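# Move foam block from open drawer to desk, close drawer

## Task

Lift the foam block out of the drawer that stands open, set it down on the desk, then push the drawer fully closed. No cabinet may be shifted much from its spot, and the robot must not tip over or finish leaning, or the task fails. The block has to stay on the desk and the drawer stay closed on their own; it does not count if the robot is what holds them there.

## Robot and tools

ROBOT. A Hello Robot Stretch 3 with one arm: a two-wheel base (0.33 m long, 0.34 m wide), a lift moving up and down a mast, and an arm that telescopes out to the robot's RIGHT side. The base cannot move sideways, so the gripper is carried forward or back by driving. Turning in place pivots on the point between the drive wheels, 0.05 m behind the front edge. With the arm in and the wrist folded, a turn sweeps a circle of radius 0.28 m; an unfolded level gripper reaches past that circle. A loose object may now and then be nudged by an outside push.

FRAMES. Base frame: origin on the floor between the drive wheels, x forward, y left, z up. hand_pose is reported in the base frame, at the spot where the closed fingertips meet; with all wrist joints at zero its x axis points up, y back along the arm toward the mast, z toward the rear. Fingertips are 0.04 m round pads. Odometry frame is the base frame at scene start; base_odometry counts wheel turns only, so slip looks like travel. Heading is positive to the left, -3.142 to 3.142.

TOOL execute_actions. Argument actions: a list with zero or one action (empty list returns state and images only). One action may hold base, joints, or both, plus optional contact_limits; all motions start at once. base is exactly one of {translate_m: d}, a relative drive of d metres from where the base last reported itself, forward positive, range -1 to 1; or {rotate_rad: d}, a relative turn, counter-clockwise (left) positive, range -3.2 to 3.2. joints is one object of absolute targets by name: lift_m 0 to 1.1 (arm height); arm_m 0 to 0.52 (extension); wrist_yaw_rad -1.345 to 4.42 (0 along the arm, positive toward the front, 3.0 folded over the base); wrist_pitch_rad -1.57 to 0.451 (0 level, negative tips fingers down); wrist_roll_rad -2.911 to 2.911 (0 fingers side by side); gripper_m -0.089 to 0.179 (larger is wider; actual tip gap is 0.007 less near closed, 0.025 less wide open, zero below 0.007); head_pan_rad -3.953 to 1.73 (0 forward, positive left, -1.57 looks along the arm); head_tilt_rad -1.53 to 0.419 (negative down). Joints left out may still push toward earlier targets. contact_limits: {arm_m: effort percent 1 to 100}; the arm stops with contact_stop when its effort reaches that (negative when retracting) and holds no harder than that until the next action; too low stops instantly, higher values are cut to the maximum shown. Option cameras: list from head_camera, nav_camera, wrist_camera, all; omitted/null/["all"] gives all, [] none. Unknown keys or out-of-range numbers reject the whole call. Each action is capped at 15 s. Speed is 0.30 m/s and 1.9 rad/s only with the arm stowed (lift_m under 0.30, arm_m under 0.03, wrist_yaw_rad over 2.54), otherwise 0.10 m/s and 0.63 rad/s.

Other tools: wait {seconds 0 to 10} commands nothing and returns state and images. zoom_image {camera, region [x0,y0,x1,y1] pixels, max 504x504} enlarges part of that camera's latest full image. finished_scene {scene 1 or 2} ends the scene permanently after the last command is held, reports success and gives the next task. If a call reports a stop, the rest of that reply's motion, wait and finish calls are skipped. Replying without a tool call ends everything.

RESULTS. base_status/joint_status: done (reached target; for the base, wheels turned the full amount even if slipping), off_target (stopped short, may still push), contact_stop, time_out, torque_fault (target dropped; joint holds there unless slack or off). Arm or lift hitting something firmly gives contact_stop and goes slack until commanded again; a slack lift may sink under load or be pushed up by closing fingers on a surface. Base, wrist and head have no contact stop. Wrist servos pushed hard for seconds switch off for 10 s. on_its_own covers uncommanded joints; its held at value is the target, not the position. motor_effort: percent of max, positive toward higher values, peak in brackets; biased and noisy; an off-rest effort means pushing or loaded; positive wheel effort drives forward. lidar_m: 12 distances in 30-degree sectors from straight ahead counter-clockwise (4th left, 7th behind, 10th right), plane 0.17 m high, 0.15 to 12 m, misses glass and thin legs; the robot can hide sectors 5, 6, 9, 10. wrist_depth_mm (45-1000) and head_depth_mm (280-4000, sideways image) are 7x7 median depth grids. base_tilt in degrees, forward and right positive, with a fixed offset up to about 4. turned_by_wheels and turned_by_imu give turn since last result. Calibration lists K, distortion and T_world_to_cam (base frame to camera) per camera; head_camera and nav_camera move with head pan/tilt, wrist_camera with the gripper.

GRIPPING. Close to a value below the block's width to grasp; open at least 0.02 above the touch value to release. Readings do not confirm a grasp; check images. Overs squeezing triggers a stall guard; send a new value to re-squeeze.

AVOID. Fold or unfold the wrist only with lift_m 0.32 to 0.95, pitch -0.4, roll near 0; once folded the lift may go down to 0.25. With yaw below -0.4 keep pitch at -0.5 or lower. Pushing on something immovable with the gripper above about 0.45 m can tip the robot, more so with high contact limits or repeated pushes. Do not drive while gripping or pushing fixed things; if snagged, reverse the last move in small steps, pull the gripper free, and lower lift_m to about 0.2 if tilted. Avoid drops, slams, hard hits and shoving cabinets.

Each tool is called after "Emit:" as name([rows], argument=value, ...), one row to a line, values as JSON.

## Session

Emit:
execute_actions(actions=[])

Scene clock: 0.00 s.
base_odometry: x=+0.000 y=+0.000 heading=+0.000 (m, m, rad; odometry frame)
turned_by_wheels: +0.000 (rad since the last result)
turned_by_imu: +0.000 (rad since the last result)
base_tilt: forward=-0.3 right=-0.1 (deg)
lidar_m: 1.85 1.91 1.24 1.27 2.47 2.50 2.45 2.05 1.45 1.49 1.89 1.81
head_depth_mm: 1679 1681 1695 1685 1683 1691 1706 / 1758 1755 1766 1756 1764 1778 1791 / 1851 1843 1850 1836 1845 1854 1860 / 1914 1941 1938 1936 1955 1960 1944 / 2024 2027 2035 2032 2052 2060 2055 / 2094 2137 2156 2152 2166 2180 2138 / 2134 2254 2288 2278 2282 2299 2174
base_status: not commanded
joint_positions: lift_m=+0.368 arm_m=+0.001 wrist_yaw_rad=+3.032 wrist_pitch_rad=-0.367 wrist_roll_rad=+0.002 gripper_m=+0.037 head_pan_rad=+0.001 head_tilt_rad=+0.007
joint_status: not commanded
motor_effort: left_wheel=+0 right_wheel=+0 lift_m=+23 arm_m=+1 wrist_yaw_rad=+0 wrist_pitch_rad=+4 wrist_roll_rad=+0 gripper_m=+0 head_pan_rad=+0 head_tilt_rad=+2 (%)
hand_pose: x=+0.0041 y=+0.0835 z=+0.3923 quat_wxyz=(+0.168, +0.702, +0.091, +0.686) (m; base frame)
wrist_depth_mm: - - - - - - - / - - - - - - - / - - - - - - - / - 996 962 969 976 - 978 / 764 756 - 762 805 756 772 / 635 627 639 631 602 633 630 / 539 536 - 545 537 548 536
pictures: head_camera (sideways: a quarter turn clockwise sets it upright), nav_camera (sideways: a quarter turn counterclockwise sets it upright), wrist_camera
Images, in order (width x height): head_camera 896x504, nav_camera 672x504, wrist_camera 644x364.

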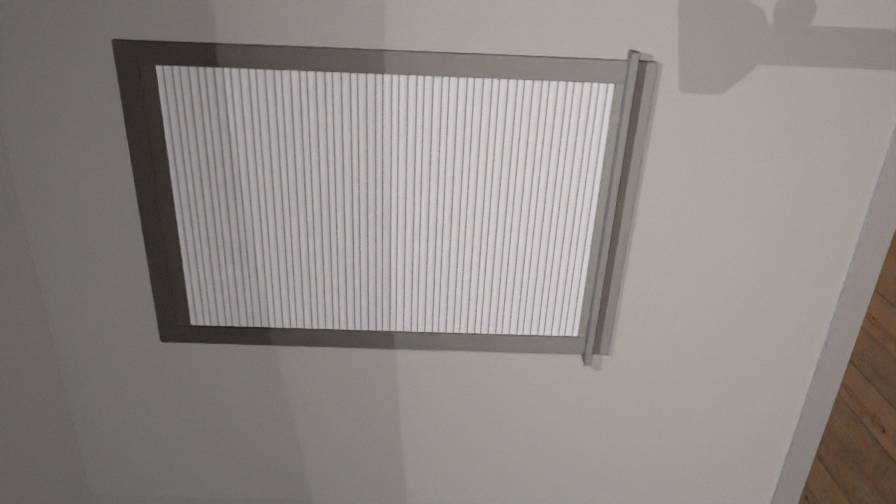

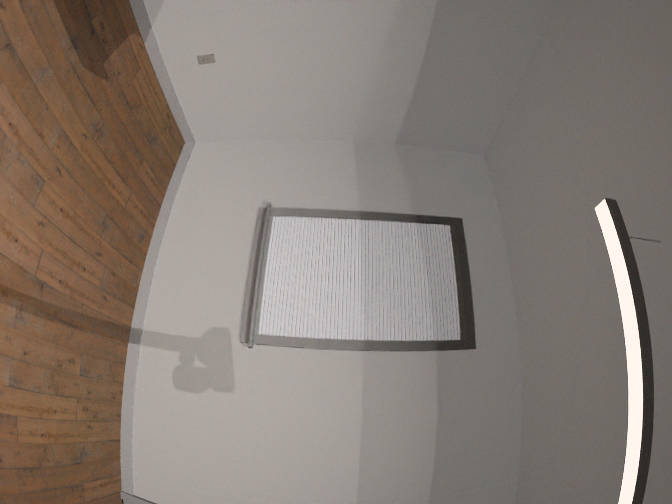

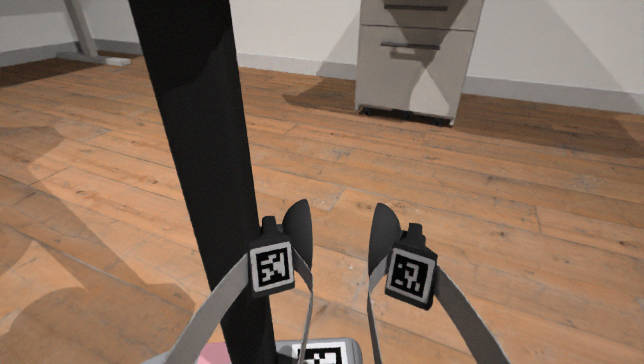

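Emit:
execute_actions([
  {"joints":{"head_pan_rad":1.35,"head_tilt_rad":-0.6,"lift_m":0.28}},
])

Scene clock: 1.80 s.
base_odometry: x=+0.000 y=+0.000 heading=+0.000 (m, m, rad; odometry frame)
turned_by_wheels: +0.000 (rad since the last result)
turned_by_imu: +0.000 (rad since the last result)
base_tilt: forward=-0.4 right=-0.1 (deg)
lidar_m: 1.85 1.92 1.24 1.27 2.48 2.51 2.45 2.04 1.45 1.49 1.90 1.81
head_depth_mm: 1493 1653 1842 2016 1769 1466 1253 / 1534 1682 1748 2019 1763 1462 1248 / 1560 1740 1476 1239 1645 1452 1242 / 1607 1767 1491 1189 1671 1441 1237 / 1651 1815 2007 1317 1692 1445 1234 / 1677 1861 2108 2131 1726 1432 1232 / 1712 1913 2163 2120 1710 1433 1217
base_status: not commanded
joint_positions: lift_m=+0.280 arm_m=+0.001 wrist_yaw_rad=+3.032 wrist_pitch_rad=-0.368 wrist_roll_rad=+0.002 gripper_m=+0.037 head_pan_rad=+1.343 head_tilt_rad=-0.592
joint_status: all done
motor_effort: left_wheel=+0(0) right_wheel=-1(0) lift_m=+20(23) arm_m=+1(0) wrist_yaw_rad=+1(0) wrist_pitch_rad=+4(4) wrist_roll_rad=+0(0) gripper_m=+0(0) head_pan_rad=+5(49) head_tilt_rad=-3(27) (%)
hand_pose: x=+0.0041 y=+0.0834 z=+0.3042 quat_wxyz=(+0.168, +0.702, +0.091, +0.686) (m; base frame)
wrist_depth_mm: - - - - - - - / - - - - - - - / - - - - - - - / 781 795 793 792 791 788 818 / 629 633 - 628 658 630 641 / 520 516 - 539 489 527 525 / 457 - - - 440 447 442
pictures: head_camera (sideways: a quarter turn clockwise sets it upright), nav_camera (sideways: a quarter turn counterclockwise sets it upright), wrist_camera
camera_calibration (this result's frames):
head_camera: T_world_to_cam=[[-0.108221, -0.586511, -0.802678, 1.06546], [-0.973611, 0.225716, -0.0336624, 0.0486649], [0.200921, 0.777854, -0.595461, 0.725785], [0, 0, 0, 1]] pos_world=[0.0168601, 0.0493643, 1.28904]
nav_camera: T_world_to_cam=[[0.0935102, 0.551398, 0.828985, -1.03939], [0.966044, -0.251682, 0.0584351, -0.0262716], [0.240862, 0.795372, -0.55621, 0.684478], [0, 0, 0, 1]] pos_world=[-0.0422917, 0.0220885, 1.24388]
wrist_camera: T_world_to_cam=[[0.999301, -0.0353157, 0.01229, 0.00760355], [-0.00828239, -0.529551, -0.848238, 0.3348], [0.0364643, 0.847543, -0.529473, 0.257834], [0, 0, 0, 1]] pos_world=[-0.014227, -0.0409628, 0.420413]
Images, in order (width x height): head_camera 896x504, nav_camera 672x504, wrist_camera 644x364.

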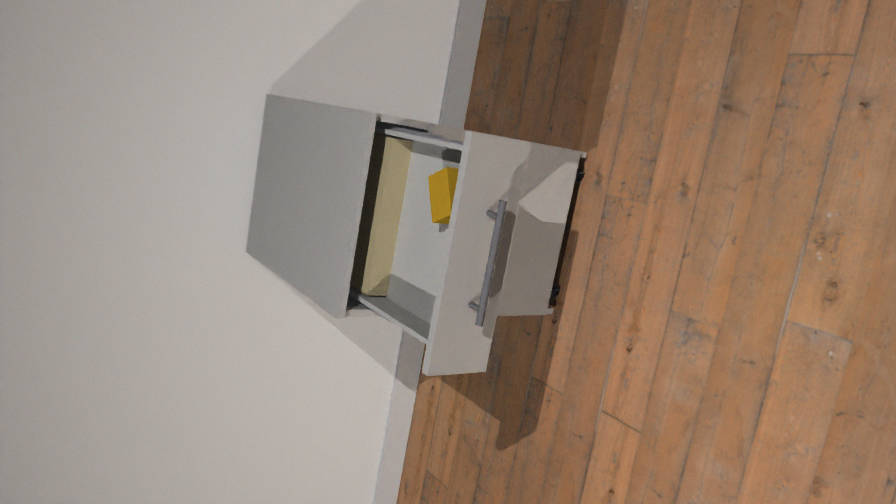

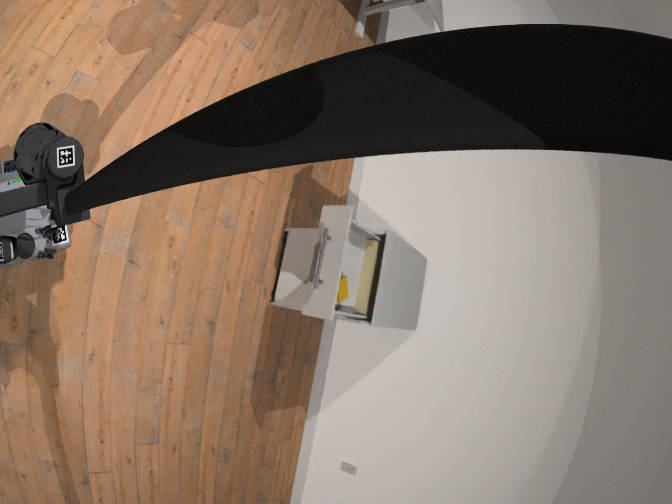

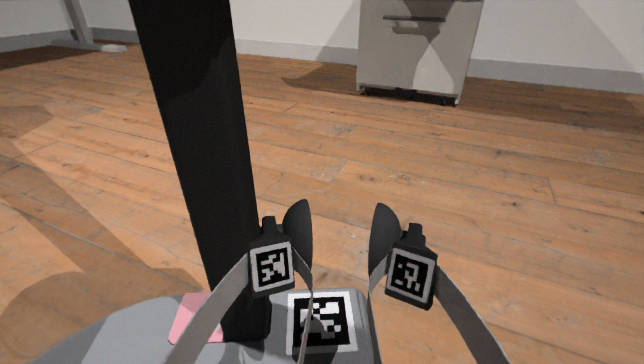

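Emit:
execute_actions([
  {"base":{"rotate_rad":1.44}},
], cameras=[])

Emit:
execute_actions([
  {"base":{"translate_m":0.52}},
], cameras=[])

Emit:
execute_actions([
  {"base":{"rotate_rad":1.25},"joints":{"lift_m":0.93,"head_pan_rad":-1.57,"head_tilt_rad":-0.9,"wrist_pitch_rad":-0.4}},
], cameras=["head_camera"])

Emit:
execute_actions([
  {"joints":{"wrist_yaw_rad":0,"gripper_m":0.13,"arm_m":0.1}},
], cameras=[])

Emit:
execute_actions([
  {"joints":{"wrist_pitch_rad":-1.5,"lift_m":1.0,"arm_m":0.3}},
])

Scene clock: 4.83 s.
base_odometry: x=+0.000 y=+0.000 heading=+1.440 (m, m, rad; odometry frame)
turned_by_wheels: +1.440 (rad since the last result)
turned_by_imu: +1.434 (rad since the last result)
base_tilt: forward=-0.3 right=-0.1 (deg)
lidar_m: 1.25 2.22 2.50 2.45 2.15 1.45 1.46 1.97 1.80 1.81 2.03 1.24
head_depth_mm: 2507 2629 2936 2237 1768 1460 1248 / 2502 2434 2845 2207 1761 1458 1248 / 2535 2787 2924 2190 1760 1457 1243 / 2552 2826 2933 2177 1731 1441 1232 / 2563 2853 2862 2175 1739 1447 1236 / 2579 2843 2850 2136 1722 1433 1224 / 2598 2348 2515 2142 1708 1425 1216
base_status: done
joint_positions: lift_m=+0.280 arm_m=+0.001 wrist_yaw_rad=+3.032 wrist_pitch_rad=-0.368 wrist_roll_rad=+0.002 gripper_m=+0.037 head_pan_rad=+1.343 head_tilt_rad=-0.593
joint_status: not commanded
motor_effort: left_wheel=-2(8) right_wheel=+2(10) lift_m=+20(20) arm_m=+1(1) wrist_yaw_rad=+0(0) wrist_pitch_rad=+4(4) wrist_roll_rad=+0(0) gripper_m=+0(0) head_pan_rad=+5(5) head_tilt_rad=-3(4) (%)
hand_pose: x=+0.0041 y=+0.0834 z=+0.3042 quat_wxyz=(+0.168, +0.702, +0.091, +0.686) (m; base frame)
wrist_depth_mm: - - - - - - - / - - - - - - - / - - - - - - - / 758 801 799 767 792 797 791 / 629 634 - 638 655 629 636 / 518 522 - 542 492 528 523 / 454 - - - 443 446 448
pictures: none
No camera images: the call's "cameras" was empty. Leave "cameras" out to get every camera's image.

Scene clock: 8.13 s.
base_odometry: x=+0.068 y=+0.516 heading=+1.440 (m, m, rad; odometry frame)
turned_by_wheels: +0.000 (rad since the last result)
turned_by_imu: +0.001 (rad since the last result)
base_tilt: forward=-0.3 right=-0.1 (deg)
lidar_m: 0.76 1.62 2.55 2.32 2.54 1.94 1.95 2.20 1.98 1.99 1.48 0.75
head_depth_mm: 2341 2487 2770 2225 1759 1470 1252 / 2364 2399 2804 2203 1765 1453 1250 / 2381 2352 2806 2208 1749 1448 1243 / 2405 2311 2798 2183 1738 1445 1237 / 2424 2671 2891 2145 1726 1433 1231 / 2456 2701 2841 2133 1712 1426 1230 / 2477 2749 2829 2129 1719 1426 1226
base_status: done
joint_positions: lift_m=+0.280 arm_m=+0.001 wrist_yaw_rad=+3.032 wrist_pitch_rad=-0.368 wrist_roll_rad=+0.002 gripper_m=+0.037 head_pan_rad=+1.343 head_tilt_rad=-0.593
joint_status: not commanded
motor_effort: left_wheel=-2(5) right_wheel=+2(7) lift_m=+20(21) arm_m=+1(0) wrist_yaw_rad=+0(1) wrist_pitch_rad=+4(4) wrist_roll_rad=+0(0) gripper_m=+1(0) head_pan_rad=+5(5) head_tilt_rad=-4(4) (%)
hand_pose: x=+0.0040 y=+0.0834 z=+0.3042 quat_wxyz=(+0.168, +0.702, +0.091, +0.686) (m; base frame)
wrist_depth_mm: - - - - - - - / - - - - - - - / - - - - - - - / 801 813 791 801 787 820 821 / 627 617 - 634 657 633 633 / 507 516 - 534 495 520 528 / 453 - - - 435 448 445
pictures: none
No camera images: the call's "cameras" was empty. Leave "cameras" out to get every camera's image.

Scene clock: 14.87 s.
base_odometry: x=+0.068 y=+0.516 heading=+2.690 (m, m, rad; odometry frame)
turned_by_wheels: +1.250 (rad since the last result)
turned_by_imu: +1.249 (rad since the last result)
base_tilt: forward=-0.4 right=-0.1 (deg)
lidar_m: 2.33 2.54 2.51 1.94 2.03 2.04 1.97 1.88 1.38 0.75 0.78 1.92
head_depth_mm: 1231 1420 1630 - - 1264 1136 / 1229 1394 1661 - 1350 1259 1146 / 1231 1107 987 - - - - / 1229 1098 1009 1004 - - - / 1218 1089 1015 - - 1246 1123 / 1237 1148 996 929 - 1237 1115 / 1239 1449 1697 1572 1352 1235 1108
base_status: done
joint_positions: lift_m=+0.930 arm_m=+0.001 wrist_yaw_rad=+3.032 wrist_pitch_rad=-0.412 wrist_roll_rad=+0.002 gripper_m=+0.037 head_pan_rad=-1.563 head_tilt_rad=-0.889
joint_status: all done
motor_effort: left_wheel=-2(7) right_wheel=+2(9) lift_m=+26(27) arm_m=+0(0) wrist_yaw_rad=+0(1) wrist_pitch_rad=+4(5) wrist_roll_rad=+0(0) gripper_m=-1(0) head_pan_rad=-4(48) head_tilt_rad=-4(20) (%)
hand_pose: x=+0.0035 y=+0.0782 z=+0.9439 quat_wxyz=(+0.183, +0.700, +0.106, +0.683) (m; base frame)
wrist_depth_mm: - - - - - - - / - - - - - - - / - - - - - - - / - - - - - - - / - - - - - - - / - - - - - - - / - - - - - - -
pictures: head_camera (sideways: a quarter turn clockwise sets it upright)
camera_calibration (this result's frames):
head_camera: T_world_to_cam=[[-0.033485, 0.804277, -0.59331, 0.792157], [0.999323, 0.0179014, -0.0321327, 0.0346257], [-0.0152225, -0.593985, -0.804332, 0.998758], [0, 0, 0, 1]] pos_world=[0.00712674, -0.0444865, 1.27444]
Images, in order (width x height): head_camera 896x504.

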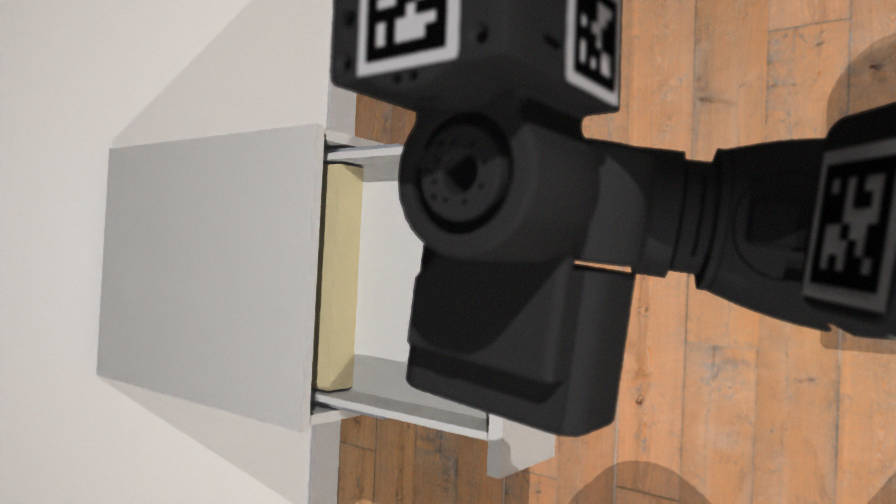

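Scene clock: 17.40 s.
base_odometry: x=+0.068 y=+0.516 heading=+2.690 (m, m, rad; odometry frame)
turned_by_wheels: +0.000 (rad since the last result)
turned_by_imu: +0.000 (rad since the last result)
base_tilt: forward=-0.3 right=-0.1 (deg)
lidar_m: 2.32 2.53 2.51 1.94 2.02 2.04 1.98 1.88 1.38 0.75 0.78 1.92
head_depth_mm: 1221 - - - 1420 1264 1136 / 1226 - - - 1385 1253 1131 / 1229 1169 - - 1341 1248 1149 / 1234 1156 - 927 1327 1250 1148 / 1221 1088 1020 940 1319 1238 1134 / 1239 1147 998 920 1338 1241 1112 / 1244 1446 1700 1568 1352 1223 1108
base_status: not commanded
joint_positions: lift_m=+0.930 arm_m=+0.100 wrist_yaw_rad=+0.002 wrist_pitch_rad=-0.412 wrist_roll_rad=+0.002 gripper_m=+0.130 head_pan_rad=-1.563 head_tilt_rad=-0.889
joint_status: all done
motor_effort: left_wheel=-2(2) right_wheel=+2(2) lift_m=+27(27) arm_m=+3(3) wrist_yaw_rad=-1(3) wrist_pitch_rad=+4(4) wrist_roll_rad=+0(0) gripper_m=+0(80) head_pan_rad=-3(4) head_tilt_rad=-4(4) (%)
hand_pose: x=-0.0211 y=-0.4699 z=+0.9439 quat_wxyz=(+0.692, +0.145, -0.692, -0.144) (m; base frame)
wrist_depth_mm: - 945 941 919 897 880 865 / - - - - 979 982 935 / - - - 989 - - - / - - 815 741 - - - / - - 648 618 642 - - / - - 657 651 671 - - / - - 541 565 605 - -
pictures: none
No camera images: the call's "cameras" was empty. Leave "cameras" out to get every camera's image.

Scene clock: 20.10 s.
base_odometry: x=+0.068 y=+0.516 heading=+2.690 (m, m, rad; odometry frame)
turned_by_wheels: +0.000 (rad since the last result)
turned_by_imu: +0.000 (rad since the last result)
base_tilt: forward=-0.3 right=-0.1 (deg)
lidar_m: 2.33 2.54 2.51 1.94 2.02 2.05 1.98 1.87 1.38 0.75 0.78 1.91
head_depth_mm: 1247 1420 1708 1621 1418 1265 1137 / 1271 1398 1711 1609 1382 1256 1129 / - 1066 991 909 1338 1255 1145 / 1219 1068 1010 907 1332 1245 1145 / 1224 1087 1003 938 1321 1236 1128 / 1235 1144 997 918 1331 1233 1123 / 1241 1447 1702 1558 1353 1225 1114
base_status: not commanded
joint_positions: lift_m=+1.000 arm_m=+0.300 wrist_yaw_rad=+0.000 wrist_pitch_rad=-1.494 wrist_roll_rad=+0.002 gripper_m=+0.130 head_pan_rad=-1.563 head_tilt_rad=-0.889
joint_status: all done
motor_effort: left_wheel=-2(2) right_wheel=+2(2) lift_m=+26(27) arm_m=+3(4) wrist_yaw_rad=+1(1) wrist_pitch_rad=-2(4) wrist_roll_rad=+0(0) gripper_m=+0(0) head_pan_rad=-4(3) head_tilt_rad=-4(5) (%)
hand_pose: x=-0.0216 y=-0.4403 z=+0.8812 quat_wxyz=(+0.518, +0.480, -0.519, -0.481) (m; base frame)
wrist_depth_mm: - - 516 511 495 978 970 / - - 522 525 485 997 961 / - - 535 527 526 - - / - - - 494 - - - / - - - - - - - / - - - - - - - / - - - - - - -
pictures: head_camera (sideways: a quarter turn clockwise sets it upright), nav_camera (sideways: a quarter turn counterclockwise sets it upright), wrist_camera
camera_calibration (this result's frames):
head_camera: T_world_to_cam=[[-0.0332696, 0.80429, -0.593304, 0.792148], [0.999328, 0.0176339, -0.0321326, 0.0346256], [-0.0153817, -0.593975, -0.804337, 0.998765], [0, 0, 0, 1]] pos_world=[0.00711482, -0.0444865, 1.27444]
nav_camera: T_world_to_cam=[[0.039448, -0.776049, 0.629438, -0.778985], [-0.997967, 0.000954108, 0.0637207, -0.0211485], [-0.0500509, -0.630672, -0.774434, 0.970097], [0, 0, 0, 1]] pos_world=[0.0581781, 0.00730372, 1.24295]
wrist_camera: T_world_to_cam=[[-0.997195, -0.0424721, -0.0616352, 0.0264881], [-0.0491492, 0.992581, 0.111208, 0.370477], [0.0564547, 0.113925, -0.991884, 1.09305], [0, 0, 0, 1]] pos_world=[-0.0170851, -0.491129, 1.04461]
Images, in order (width x height): head_camera 896x504, nav_camera 672x504, wrist_camera 644x364.

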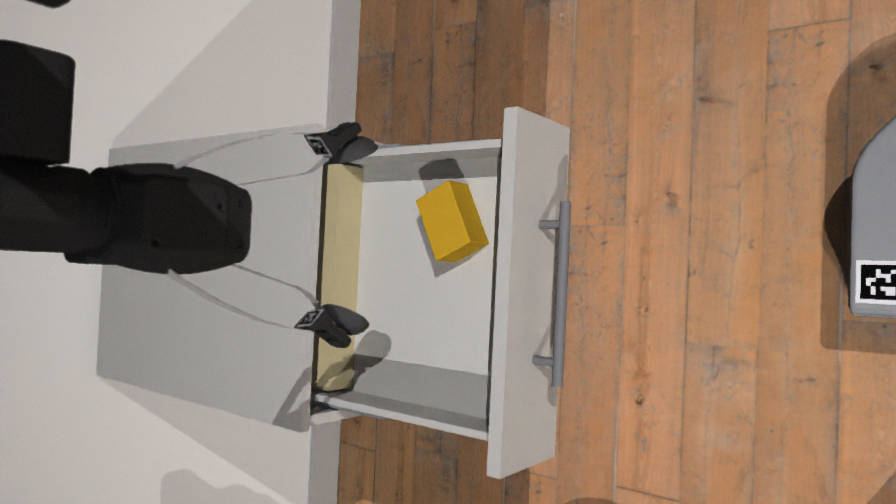

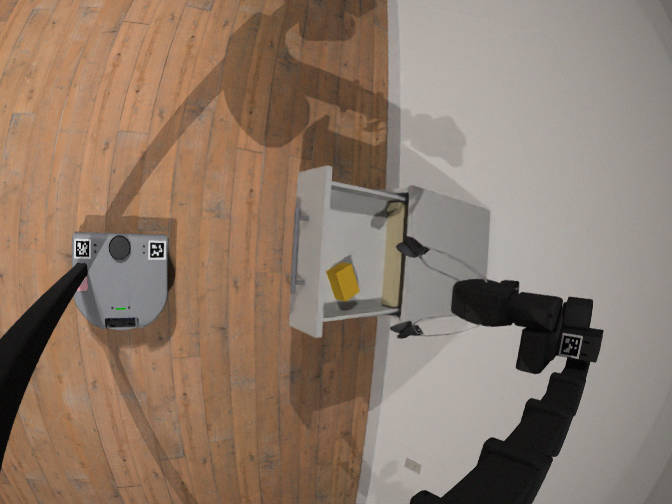

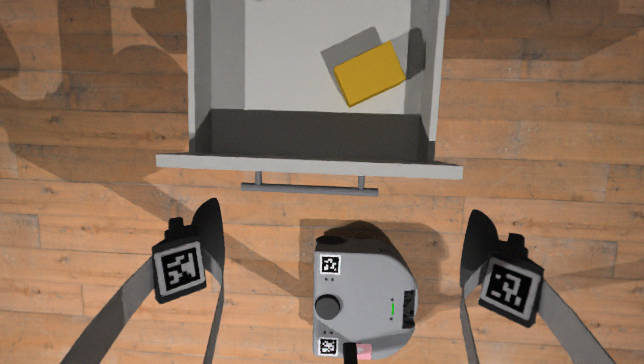

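Emit:
execute_actions([
  {"base":{"translate_m":-0.03},"joints":{"wrist_pitch_rad":-1.55,"wrist_roll_rad":1.12,"lift_m":0.79,"arm_m":0.465,"gripper_m":0.115}},
], cameras=["head_camera","wrist_camera"])

Scene clock: 23.20 s.
base_odometry: x=+0.095 y=+0.502 heading=+2.690 (m, m, rad; odometry frame)
turned_by_wheels: +0.000 (rad since the last result)
turned_by_imu: +0.000 (rad since the last result)
base_tilt: forward=-0.4 right=-0.1 (deg)
lidar_m: 2.36 2.57 2.51 1.94 2.03 2.02 1.94 1.87 1.38 0.75 0.78 1.92
head_depth_mm: 1226 1424 1659 - - - - / 1199 - - 1600 1390 1255 1132 / 1177 - 982 948 1333 1252 1141 / 1209 1125 1029 905 1334 1253 1145 / 1224 1085 1013 939 1328 1237 1138 / 1212 1083 974 932 1318 1238 1116 / 1241 1443 1705 1536 1334 1234 1112
base_status: done
joint_positions: lift_m=+0.790 arm_m=+0.465 wrist_yaw_rad=+0.000 wrist_pitch_rad=-1.543 wrist_roll_rad=+1.117 gripper_m=+0.115 head_pan_rad=-1.563 head_tilt_rad=-0.889
joint_status: all done
motor_effort: left_wheel=-2(5) right_wheel=+2(4) lift_m=+20(25) arm_m=+3(4) wrist_yaw_rad=+0(1) wrist_pitch_rad=-2(2) wrist_roll_rad=+1(2) gripper_m=+0(62) head_pan_rad=-3(4) head_tilt_rad=-5(3) (%)
hand_pose: x=-0.0216 y=-0.5925 z=+0.6721 quat_wxyz=(+0.161, +0.157, -0.698, -0.680) (m; base frame)
wrist_depth_mm: 186 188 298 300 764 774 755 / 192 263 309 300 303 782 779 / 198 291 318 308 303 286 241 / 206 325 329 275 312 283 202 / 215 342 336 333 318 232 205 / 305 355 347 341 330 - - / 309 341 359 353 307 234 902
pictures: head_camera (sideways: a quarter turn clockwise sets it upright), wrist_camera
camera_calibration (this result's frames):
head_camera: T_world_to_cam=[[-0.0332635, 0.804291, -0.593304, 0.792148], [0.999328, 0.0176264, -0.0321326, 0.0346256], [-0.0153861, -0.593975, -0.804337, 0.998765], [0, 0, 0, 1]] pos_world=[0.00711449, -0.0444865, 1.27444]
wrist_camera: T_world_to_cam=[[-0.472811, 0.876677, -0.0888107, 0.581341], [0.859549, 0.481051, 0.172526, 0.220164], [0.193972, 0.00523477, -0.980993, 0.834179], [0, 0, 0, 1]] pos_world=[-0.0761845, -0.619926, 0.831969]
Images, in order (width x height): head_camera 896x504, wrist_camera 644x364.

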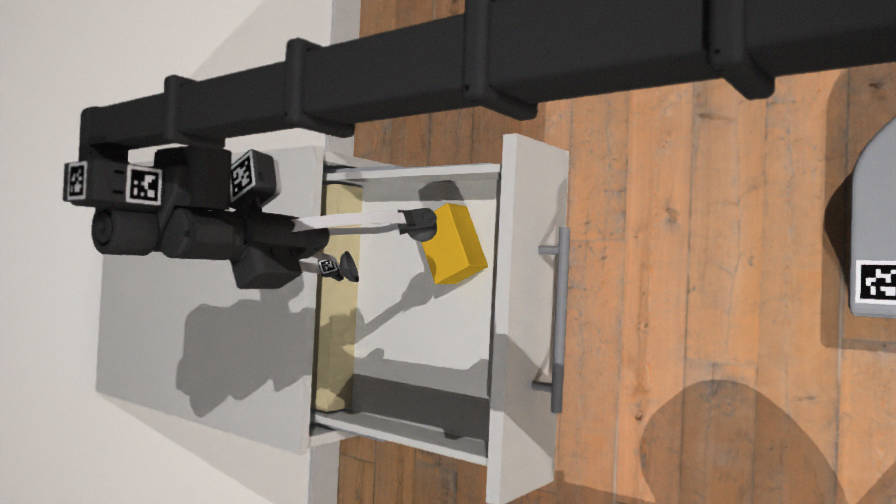

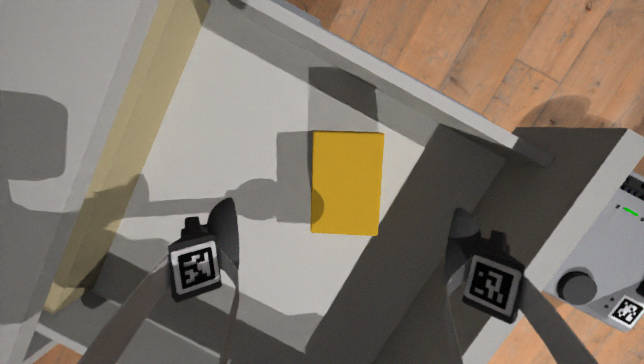

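Emit:
execute_actions([
  {"joints":{"lift_m":0.648}},
], cameras=["head_camera","wrist_camera"])

Emit:
execute_actions([
  {"joints":{"gripper_m":0.02,"head_pan_rad":-0.45,"head_tilt_rad":-0.5}},
])

Scene clock: 25.63 s.
base_odometry: x=+0.095 y=+0.502 heading=+2.690 (m, m, rad; odometry frame)
turned_by_wheels: +0.000 (rad since the last result)
turned_by_imu: +0.000 (rad since the last result)
base_tilt: forward=-0.3 right=-0.1 (deg)
lidar_m: 2.35 2.56 2.51 1.94 2.03 2.02 1.95 1.88 1.38 0.75 0.78 1.92
head_depth_mm: 1217 1419 1713 1617 1416 1260 1143 / 1225 1427 1682 1644 - - - / 1229 1168 - 932 1334 1256 1144 / 1234 1099 986 904 1329 1247 1144 / 1223 1087 1017 939 1317 1241 1133 / 1214 1081 972 935 1319 1238 1112 / 1242 1454 1702 1532 1332 1234 1109
base_status: not commanded
joint_positions: lift_m=+0.652 arm_m=+0.465 wrist_yaw_rad=+0.000 wrist_pitch_rad=-1.550 wrist_roll_rad=+1.117 gripper_m=+0.115 head_pan_rad=-1.563 head_tilt_rad=-0.889
joint_status: lift_m contact_stop (moved -0.138 of -0.142)
on_its_own: lift_m is slack since a contact_stop, until your next command for it
motor_effort: left_wheel=-2(2) right_wheel=+3(3) lift_m=+22(22) arm_m=+2(3) wrist_yaw_rad=+0(0) wrist_pitch_rad=+0(2) wrist_roll_rad=+1(1) gripper_m=-1(2) head_pan_rad=-3(4) head_tilt_rad=-5(4) (%)
hand_pose: x=-0.0216 y=-0.5906 z=+0.5338 quat_wxyz=(+0.161, +0.157, -0.696, -0.682) (m; base frame)
wrist_depth_mm: 171 168 165 162 118 103 634 / 176 174 171 167 164 119 104 / 182 179 175 171 169 166 121 / 188 185 181 131 131 170 167 / 194 191 186 135 135 175 172 / 201 197 193 140 182 - 159 / 208 203 200 195 190 187 141
pictures: head_camera (sideways: a quarter turn clockwise sets it upright), wrist_camera
camera_calibration (this result's frames):
head_camera: T_world_to_cam=[[-0.0332637, 0.804291, -0.593304, 0.792148], [0.999328, 0.0176267, -0.0321326, 0.0346256], [-0.015386, -0.593975, -0.804337, 0.998765], [0, 0, 0, 1]] pos_world=[0.0071145, -0.0444865, 1.27444]
wrist_camera: T_world_to_cam=[[-0.472805, 0.877321, -0.0822373, 0.564311], [0.859552, 0.479739, 0.176127, 0.240438], [0.193972, 0.0125863, -0.980926, 0.702804], [0, 0, 0, 1]] pos_world=[-0.0761844, -0.619275, 0.693459]
Images, in order (width x height): head_camera 896x504, wrist_camera 644x364.

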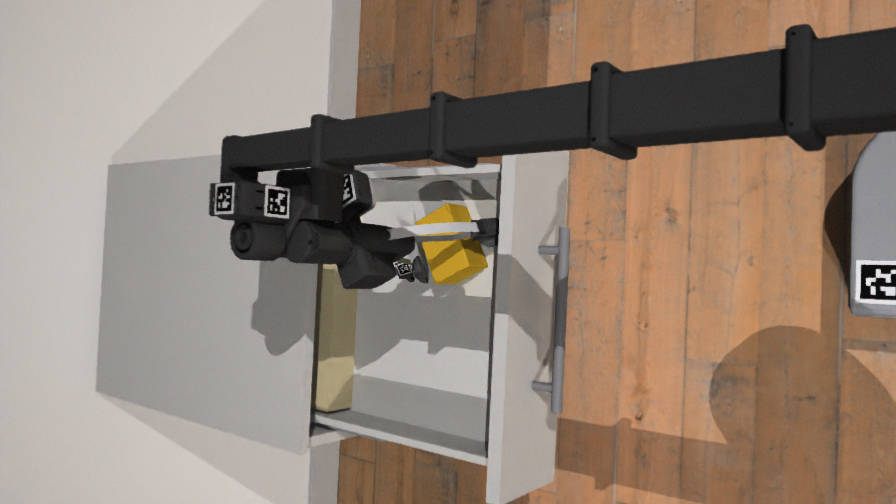

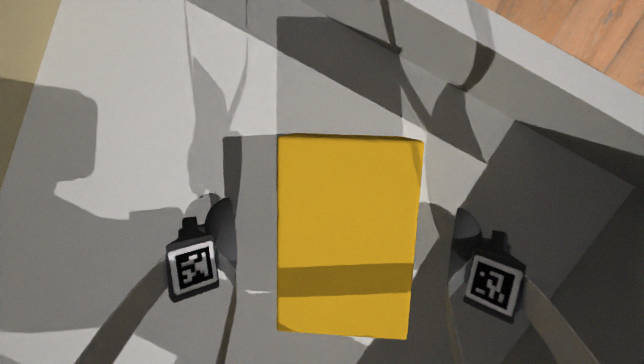

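not run: a stop came earlier in this reply.

Emit:
execute_actions([
  {"joints":{"gripper_m":0.02,"lift_m":0.662,"head_pan_rad":-0.45,"head_tilt_rad":-0.5}},
], cameras=[])

Emit:
execute_actions([
  {"joints":{"lift_m":0.82}},
])

Scene clock: 27.23 s.
base_odometry: x=+0.095 y=+0.502 heading=+2.690 (m, m, rad; odometry frame)
turned_by_wheels: +0.000 (rad since the last result)
turned_by_imu: +0.000 (rad since the last result)
base_tilt: forward=-0.3 right=-0.1 (deg)
lidar_m: 2.35 2.56 2.51 1.94 2.03 2.01 1.95 1.88 1.38 0.75 0.78 1.91
head_depth_mm: 1670 1738 1828 1927 1902 1563 1314 / 1879 1975 2090 2218 1934 1566 1308 / 2175 2309 2483 2436 1920 1553 1300 / 2560 2644 2963 2461 1902 1543 1297 / 2575 2681 2939 2459 1883 1541 1287 / 2474 2570 2907 2443 1898 1523 1291 / 2368 2465 2784 2426 1855 1524 1276
base_status: not commanded
joint_positions: lift_m=+0.662 arm_m=+0.465 wrist_yaw_rad=+0.000 wrist_pitch_rad=-1.550 wrist_roll_rad=+1.117 gripper_m=+0.021 head_pan_rad=-0.457 head_tilt_rad=-0.508
joint_status: all done
motor_effort: left_wheel=-2(2) right_wheel=+2(3) lift_m=+27(25) arm_m=+2(3) wrist_yaw_rad=+0(1) wrist_pitch_rad=+0(0) wrist_roll_rad=+1(1) gripper_m=-15(91) head_pan_rad=+5(50) head_tilt_rad=+2(19) (%)
hand_pose: x=-0.0216 y=-0.5908 z=+0.5439 quat_wxyz=(+0.161, +0.157, -0.696, -0.682) (m; base frame)
wrist_depth_mm: 177 177 174 171 118 644 640 / 185 183 179 177 173 120 661 / 192 188 186 179 177 175 121 / 198 194 191 137 180 181 176 / 204 201 197 142 141 186 173 / 213 208 204 145 145 190 160 / 220 217 210 207 201 197 147
pictures: none
No camera images: the call's "cameras" was empty. Leave "cameras" out to get every camera's image.

Scene clock: 29.50 s.
base_odometry: x=+0.095 y=+0.502 heading=+2.690 (m, m, rad; odometry frame)
turned_by_wheels: +0.000 (rad since the last result)
turned_by_imu: +0.000 (rad since the last result)
base_tilt: forward=-0.3 right=-0.1 (deg)
lidar_m: 2.35 2.56 2.51 1.94 2.03 2.01 1.94 1.87 1.38 0.75 0.78 1.91
head_depth_mm: 1664 1734 1843 1915 1890 1570 1317 / 1886 1970 2104 2235 1924 1554 1306 / 2171 2313 2469 2461 1923 1551 1300 / 2552 2639 3000 2484 1901 1541 1299 / 2571 2672 2944 2467 1882 1540 1289 / 2466 2547 2941 2433 1883 1528 1289 / 2366 2451 2812 2420 1863 1511 1279
base_status: not commanded
joint_positions: lift_m=+0.820 arm_m=+0.465 wrist_yaw_rad=+0.000 wrist_pitch_rad=-1.550 wrist_roll_rad=+1.117 gripper_m=+0.021 head_pan_rad=-0.457 head_tilt_rad=-0.507
joint_status: all done
motor_effort: left_wheel=-1(2) right_wheel=+2(2) lift_m=+27(30) arm_m=+2(2) wrist_yaw_rad=+0(1) wrist_pitch_rad=+0(0) wrist_roll_rad=+1(1) gripper_m=-14(15) head_pan_rad=+5(5) head_tilt_rad=+2(3) (%)
hand_pose: x=-0.0216 y=-0.5908 z=+0.7018 quat_wxyz=(+0.161, +0.157, -0.696, -0.682) (m; base frame)
wrist_depth_mm: 215 212 320 837 800 787 769 / 222 222 334 334 836 848 806 / 227 294 348 336 333 318 816 / 237 343 358 137 337 282 230 / 245 373 371 141 141 253 - / 255 386 383 145 145 908 - / 330 351 389 387 276 970 929
pictures: head_camera (sideways: a quarter turn clockwise sets it upright), nav_camera (sideways: a quarter turn counterclockwise sets it upright), wrist_camera
camera_calibration (this result's frames):
head_camera: T_world_to_cam=[[-0.483768, 0.207708, -0.850192, 1.1297], [0.443522, 0.895635, -0.0335584, 0.0398887], [0.754491, -0.393313, -0.525403, 0.631262], [0, 0, 0, 1]] pos_world=[0.0525387, -0.0220895, 1.29346]
nav_camera: T_world_to_cam=[[0.451038, -0.184483, 0.87323, -1.09926], [-0.468883, -0.881486, 0.0559586, -0.0143006], [0.759416, -0.434682, -0.484085, 0.587473], [0, 0, 0, 1]] pos_world=[0.0429669, 0.0399629, 1.2451]
wrist_camera: T_world_to_cam=[[-0.472875, 0.87723, -0.082805, 0.578622], [0.859514, 0.479922, 0.175816, 0.211239], [0.193971, 0.0119672, -0.980934, 0.86733], [0, 0, 0, 1]] pos_world=[-0.0761837, -0.619342, 0.861567]
Images, in order (width x height): head_camera 896x504, nav_camera 672x504, wrist_camera 644x364.

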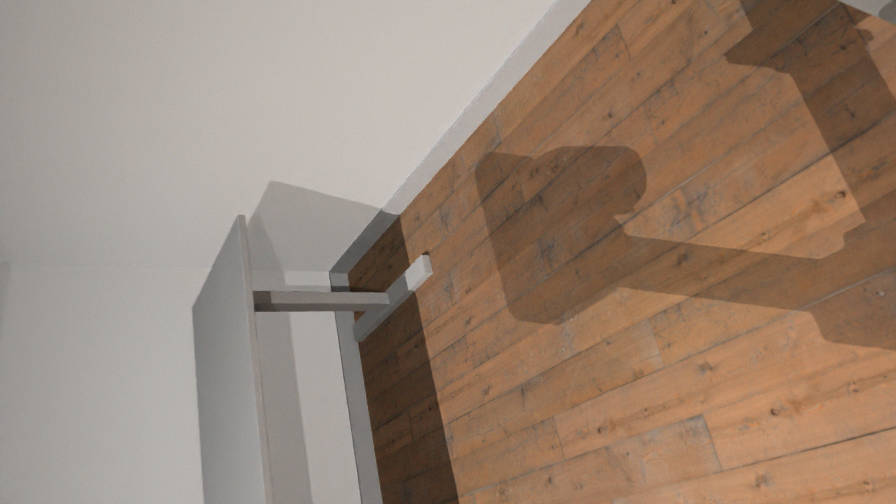

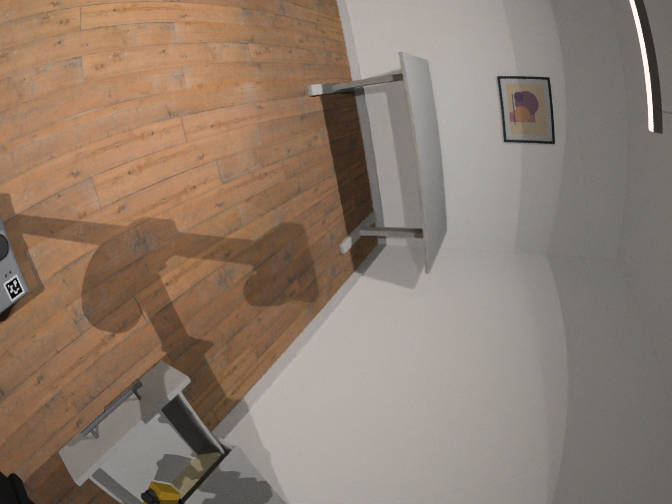

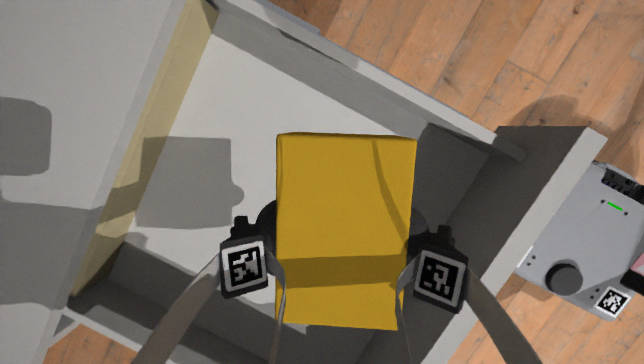

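Emit:
execute_actions([
  {"base":{"translate_m":0.11},"joints":{"arm_m":0.1,"wrist_pitch_rad":-0.4,"wrist_roll_rad":0,"wrist_yaw_rad":2.0,"head_pan_rad":-1.5,"head_tilt_rad":-0.9}},
], cameras=[])

Emit:
execute_actions([
  {"joints":{"lift_m":0.42,"wrist_yaw_rad":2.62,"arm_m":0.13}},
])

Emit:
execute_actions([
  {"joints":{"arm_m":0.4}},
], cameras=["head_camera"])

Scene clock: 34.03 s.
base_odometry: x=-0.004 y=+0.551 heading=+2.689 (m, m, rad; odometry frame)
turned_by_wheels: +0.000 (rad since the last result)
turned_by_imu: +0.000 (rad since the last result)
base_tilt: forward=-0.4 right=-0.1 (deg)
lidar_m: 2.24 2.47 2.50 1.94 2.03 2.13 2.05 1.88 0.78 0.75 1.39 1.92
head_depth_mm: 1197 1324 1018 - 838 1282 1131 / 1213 1119 997 - 1092 1256 1135 / 1226 1110 991 - 1360 1254 1142 / 1227 1102 1015 927 - 1241 1142 / 1241 1395 1028 940 - 1224 1127 / 1261 1476 1717 1576 - 1219 1116 / 1270 1484 1733 1560 1398 1215 1110
base_status: done
joint_positions: lift_m=+0.820 arm_m=+0.100 wrist_yaw_rad=+1.999 wrist_pitch_rad=-0.423 wrist_roll_rad=+0.003 gripper_m=+0.021 head_pan_rad=-1.493 head_tilt_rad=-0.889
joint_status: all done
motor_effort: left_wheel=-1(2) right_wheel=+1(6) lift_m=+27(27) arm_m=-1(0) wrist_yaw_rad=+0(2) wrist_pitch_rad=+8(8) wrist_roll_rad=-1(2) gripper_m=-15(15) head_pan_rad=-3(48) head_tilt_rad=-5(23) (%)
hand_pose: x=+0.1822 y=-0.1523 z=+0.8314 quat_wxyz=(+0.499, +0.662, -0.249, +0.501) (m; base frame)
wrist_depth_mm: - - - - - - - / - - - - - - - / - - - - - - - / - - - 137 - - - / - - - 142 141 - - / - - - 146 144 - - / 992 986 984 960 960 - 996
pictures: none
No camera images: the call's "cameras" was empty. Leave "cameras" out to get every camera's image.

Scene clock: 38.50 s.
base_odometry: x=-0.004 y=+0.551 heading=+2.689 (m, m, rad; odometry frame)
turned_by_wheels: +0.000 (rad since the last result)
turned_by_imu: +0.000 (rad since the last result)
base_tilt: forward=-0.3 right=-0.1 (deg)
lidar_m: 2.24 2.46 2.51 1.94 2.02 2.13 2.06 1.88 0.78 0.75 1.39 1.92
head_depth_mm: 1206 1328 1009 1591 1347 1260 1136 / 1208 1116 1002 954 824 1256 1136 / 1225 1103 997 955 841 1222 1143 / 1232 1099 1007 947 1091 - 1126 / 1248 1388 1024 940 1341 1243 1119 / 1254 1475 1726 1576 1388 1232 1117 / 1277 1490 1743 1557 1380 1236 1108
base_status: not commanded
joint_positions: lift_m=+0.420 arm_m=+0.130 wrist_yaw_rad=+2.618 wrist_pitch_rad=-0.422 wrist_roll_rad=+0.003 gripper_m=+0.021 head_pan_rad=-1.493 head_tilt_rad=-0.889
joint_status: all done
motor_effort: left_wheel=-1(1) right_wheel=+1(1) lift_m=+20(25) arm_m=+2(1) wrist_yaw_rad=+1(2) wrist_pitch_rad=+7(7) wrist_roll_rad=-1(1) gripper_m=-15(16) head_pan_rad=-3(4) head_tilt_rad=-4(5) (%)
hand_pose: x=+0.0906 y=-0.0808 z=+0.4320 quat_wxyz=(+0.322, +0.707, -0.036, +0.629) (m; base frame)
wrist_depth_mm: - - - - - - - / - - - - - - - / - - - - - - - / 978 968 995 137 869 999 956 / 784 793 839 142 141 794 794 / 661 661 652 146 145 659 667 / 589 - - 559 551 568 569
pictures: head_camera (sideways: a quarter turn clockwise sets it upright), nav_camera (sideways: a quarter turn counterclockwise sets it upright), wrist_camera
camera_calibration (this result's frames):
head_camera: T_world_to_cam=[[-0.0894727, 0.799815, -0.593541, 0.792799], [0.995643, 0.0875317, -0.0321356, 0.0346519], [0.0262511, -0.59383, -0.804162, 0.998284], [0, 0, 0, 1]] pos_world=[0.0102269, -0.0443144, 1.27445]
nav_camera: T_world_to_cam=[[0.0936583, -0.7712, 0.629666, -0.779612], [-0.995588, -0.0688848, 0.0637182, -0.0211598], [-0.00576501, -0.632856, -0.774248, 0.969586], [0, 0, 0, 1]] pos_world=[0.0575404, 0.0109139, 1.24294]
wrist_camera: T_world_to_cam=[[0.901202, -0.433327, 0.0078719, -0.107641], [-0.2431, -0.520451, -0.818555, 0.36608], [0.358799, 0.73577, -0.574374, 0.442637], [0, 0, 0, 1]] pos_world=[0.0271823, -0.181796, 0.554744]
Images, in order (width x height): head_camera 896x504, nav_camera 672x504, wrist_camera 644x364.

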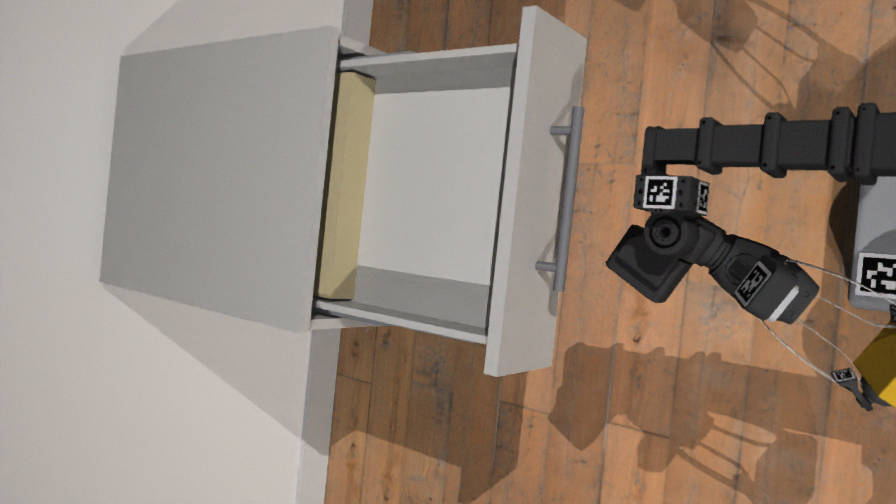

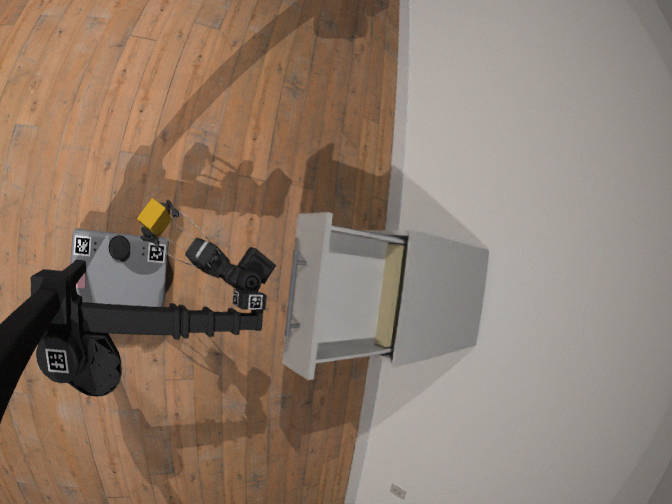

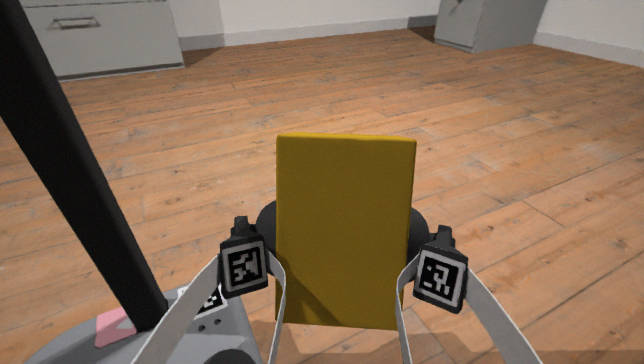

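Scene clock: 41.70 s.
base_odometry: x=-0.004 y=+0.551 heading=+2.689 (m, m, rad; odometry frame)
turned_by_wheels: +0.000 (rad since the last result)
turned_by_imu: +0.000 (rad since the last result)
base_tilt: forward=-0.3 right=-0.1 (deg)
lidar_m: 2.24 2.46 2.51 1.94 2.03 2.13 2.06 1.88 0.78 0.75 1.39 1.92
head_depth_mm: 1203 1335 1009 1557 1417 1261 1137 / 1212 1112 973 1145 1386 1258 1131 / 1230 1102 965 959 1373 1248 1139 / 1224 1094 961 972 1373 1246 1138 / 1249 1403 981 1492 1393 1215 1127 / 1256 1474 1719 1571 1389 1237 1111 / 1274 1493 1724 1570 1376 1229 1109
base_status: not commanded
joint_positions: lift_m=+0.420 arm_m=+0.400 wrist_yaw_rad=+2.621 wrist_pitch_rad=-0.421 wrist_roll_rad=+0.003 gripper_m=+0.021 head_pan_rad=-1.493 head_tilt_rad=-0.890
joint_status: all done
motor_effort: left_wheel=-3(3) right_wheel=+5(10) lift_m=+21(22) arm_m=+4(11) wrist_yaw_rad=-1(5) wrist_pitch_rad=+7(8) wrist_roll_rad=-1(1) gripper_m=-15(15) head_pan_rad=-3(4) head_tilt_rad=-4(4) (%)
hand_pose: x=+0.0901 y=-0.3502 z=+0.4320 quat_wxyz=(+0.321, +0.707, -0.035, +0.629) (m; base frame)
wrist_depth_mm: - - - - - - - / - - - - - - - / - - - - - - - / 979 - 978 137 887 987 961 / 832 - - 142 141 784 814 / - - - 145 145 659 661 / - - 569 558 563 563 570
pictures: head_camera (sideways: a quarter turn clockwise sets it upright)
camera_calibration (this result's frames):
head_camera: T_world_to_cam=[[-0.0893215, 0.80087, -0.59214, 0.790973], [0.995664, 0.0872999, -0.0321181, 0.0346289], [0.0259713, -0.592441, -0.805195, 0.999629], [0, 0, 0, 1]] pos_world=[0.0102104, -0.0442679, 1.27437]
Images, in order (width x height): head_camera 896x504.

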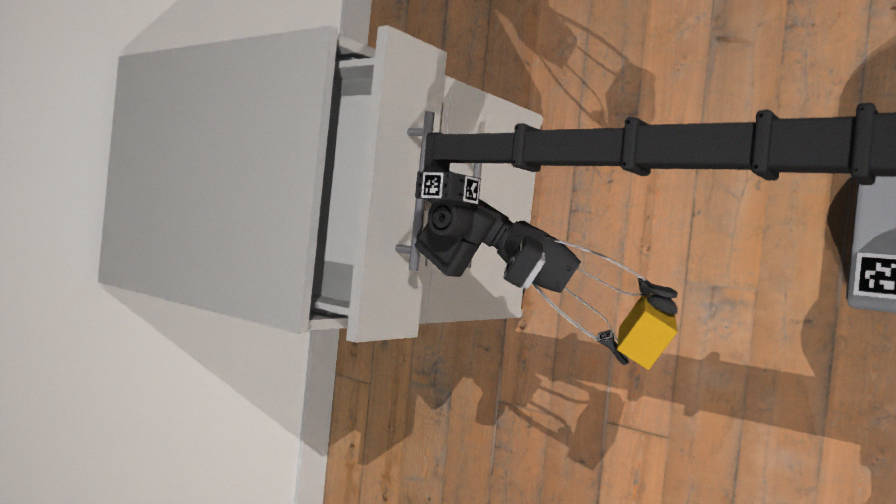

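Emit:
execute_actions([
  {"joints":{"arm_m":0.5},"contact_limits":{"arm_m":18}},
], cameras=["head_camera"])

Scene clock: 44.10 s.
base_odometry: x=-0.004 y=+0.551 heading=+2.690 (m, m, rad; odometry frame)
turned_by_wheels: +0.001 (rad since the last result)
turned_by_imu: +0.001 (rad since the last result)
base_tilt: forward=-0.2 right=-0.1 (deg)
lidar_m: 2.24 2.47 2.51 1.93 2.03 2.12 2.05 1.88 0.78 0.76 1.39 1.92
head_depth_mm: 1197 1334 1006 1614 1423 1263 1137 / 1211 1110 974 1146 1411 1259 1134 / 1226 1100 967 1215 1382 1254 1144 / 1228 1091 978 1164 1386 1246 1137 / 1250 1401 1031 1490 1346 1246 1125 / 1262 1463 1724 1571 1378 1233 1117 / 1273 1496 1723 1554 1376 1224 1108
base_status: not commanded
joint_positions: lift_m=+0.420 arm_m=+0.495 wrist_yaw_rad=+2.634 wrist_pitch_rad=-0.421 wrist_roll_rad=+0.003 gripper_m=+0.021 head_pan_rad=-1.494 head_tilt_rad=-0.891
joint_status: arm_m contact_stop (moved +0.095 of +0.100)
on_its_own: arm_m is slack since a contact_stop, until your next command for it (your +0.500 is given up)
motor_effort: left_wheel=+5(6) right_wheel=-10(12) lift_m=+23(23) arm_m=+1(17) wrist_yaw_rad=-10(29) wrist_pitch_rad=+7(7) wrist_roll_rad=-1(1) gripper_m=-15(15) head_pan_rad=-2(3) head_tilt_rad=-4(4) (%)
contact_limits: arm_m 18 (drawing in: default 15, maximum 25; extending or still: default 22, maximum 36)
hand_pose: x=+0.0877 y=-0.4443 z=+0.4320 quat_wxyz=(+0.317, +0.707, -0.031, +0.631) (m; base frame)
wrist_depth_mm: - - - - - - - / - - - - - - - / - - - - - - - / 970 - 974 137 917 999 997 / 784 - - 141 140 786 795 / - - - 146 144 667 668 / 551 - 566 562 559 579 578
pictures: head_camera (sideways: a quarter turn clockwise sets it upright)
camera_calibration (this result's frames):
head_camera: T_world_to_cam=[[-0.0892491, 0.801126, -0.591803, 0.790534], [0.995673, 0.0871995, -0.0321139, 0.0346234], [0.0258777, -0.592109, -0.805442, 0.999951], [0, 0, 0, 1]] pos_world=[0.0102045, -0.0442569, 1.27436]
Images, in order (width x height): head_camera 896x504.

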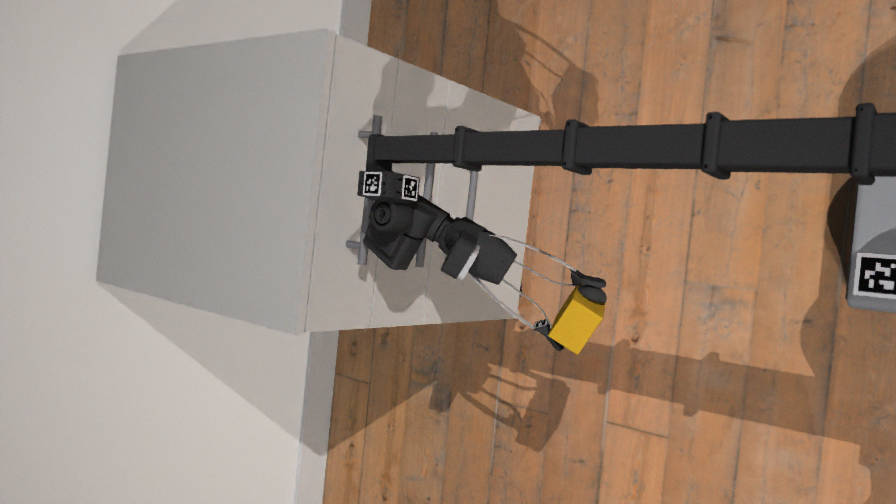

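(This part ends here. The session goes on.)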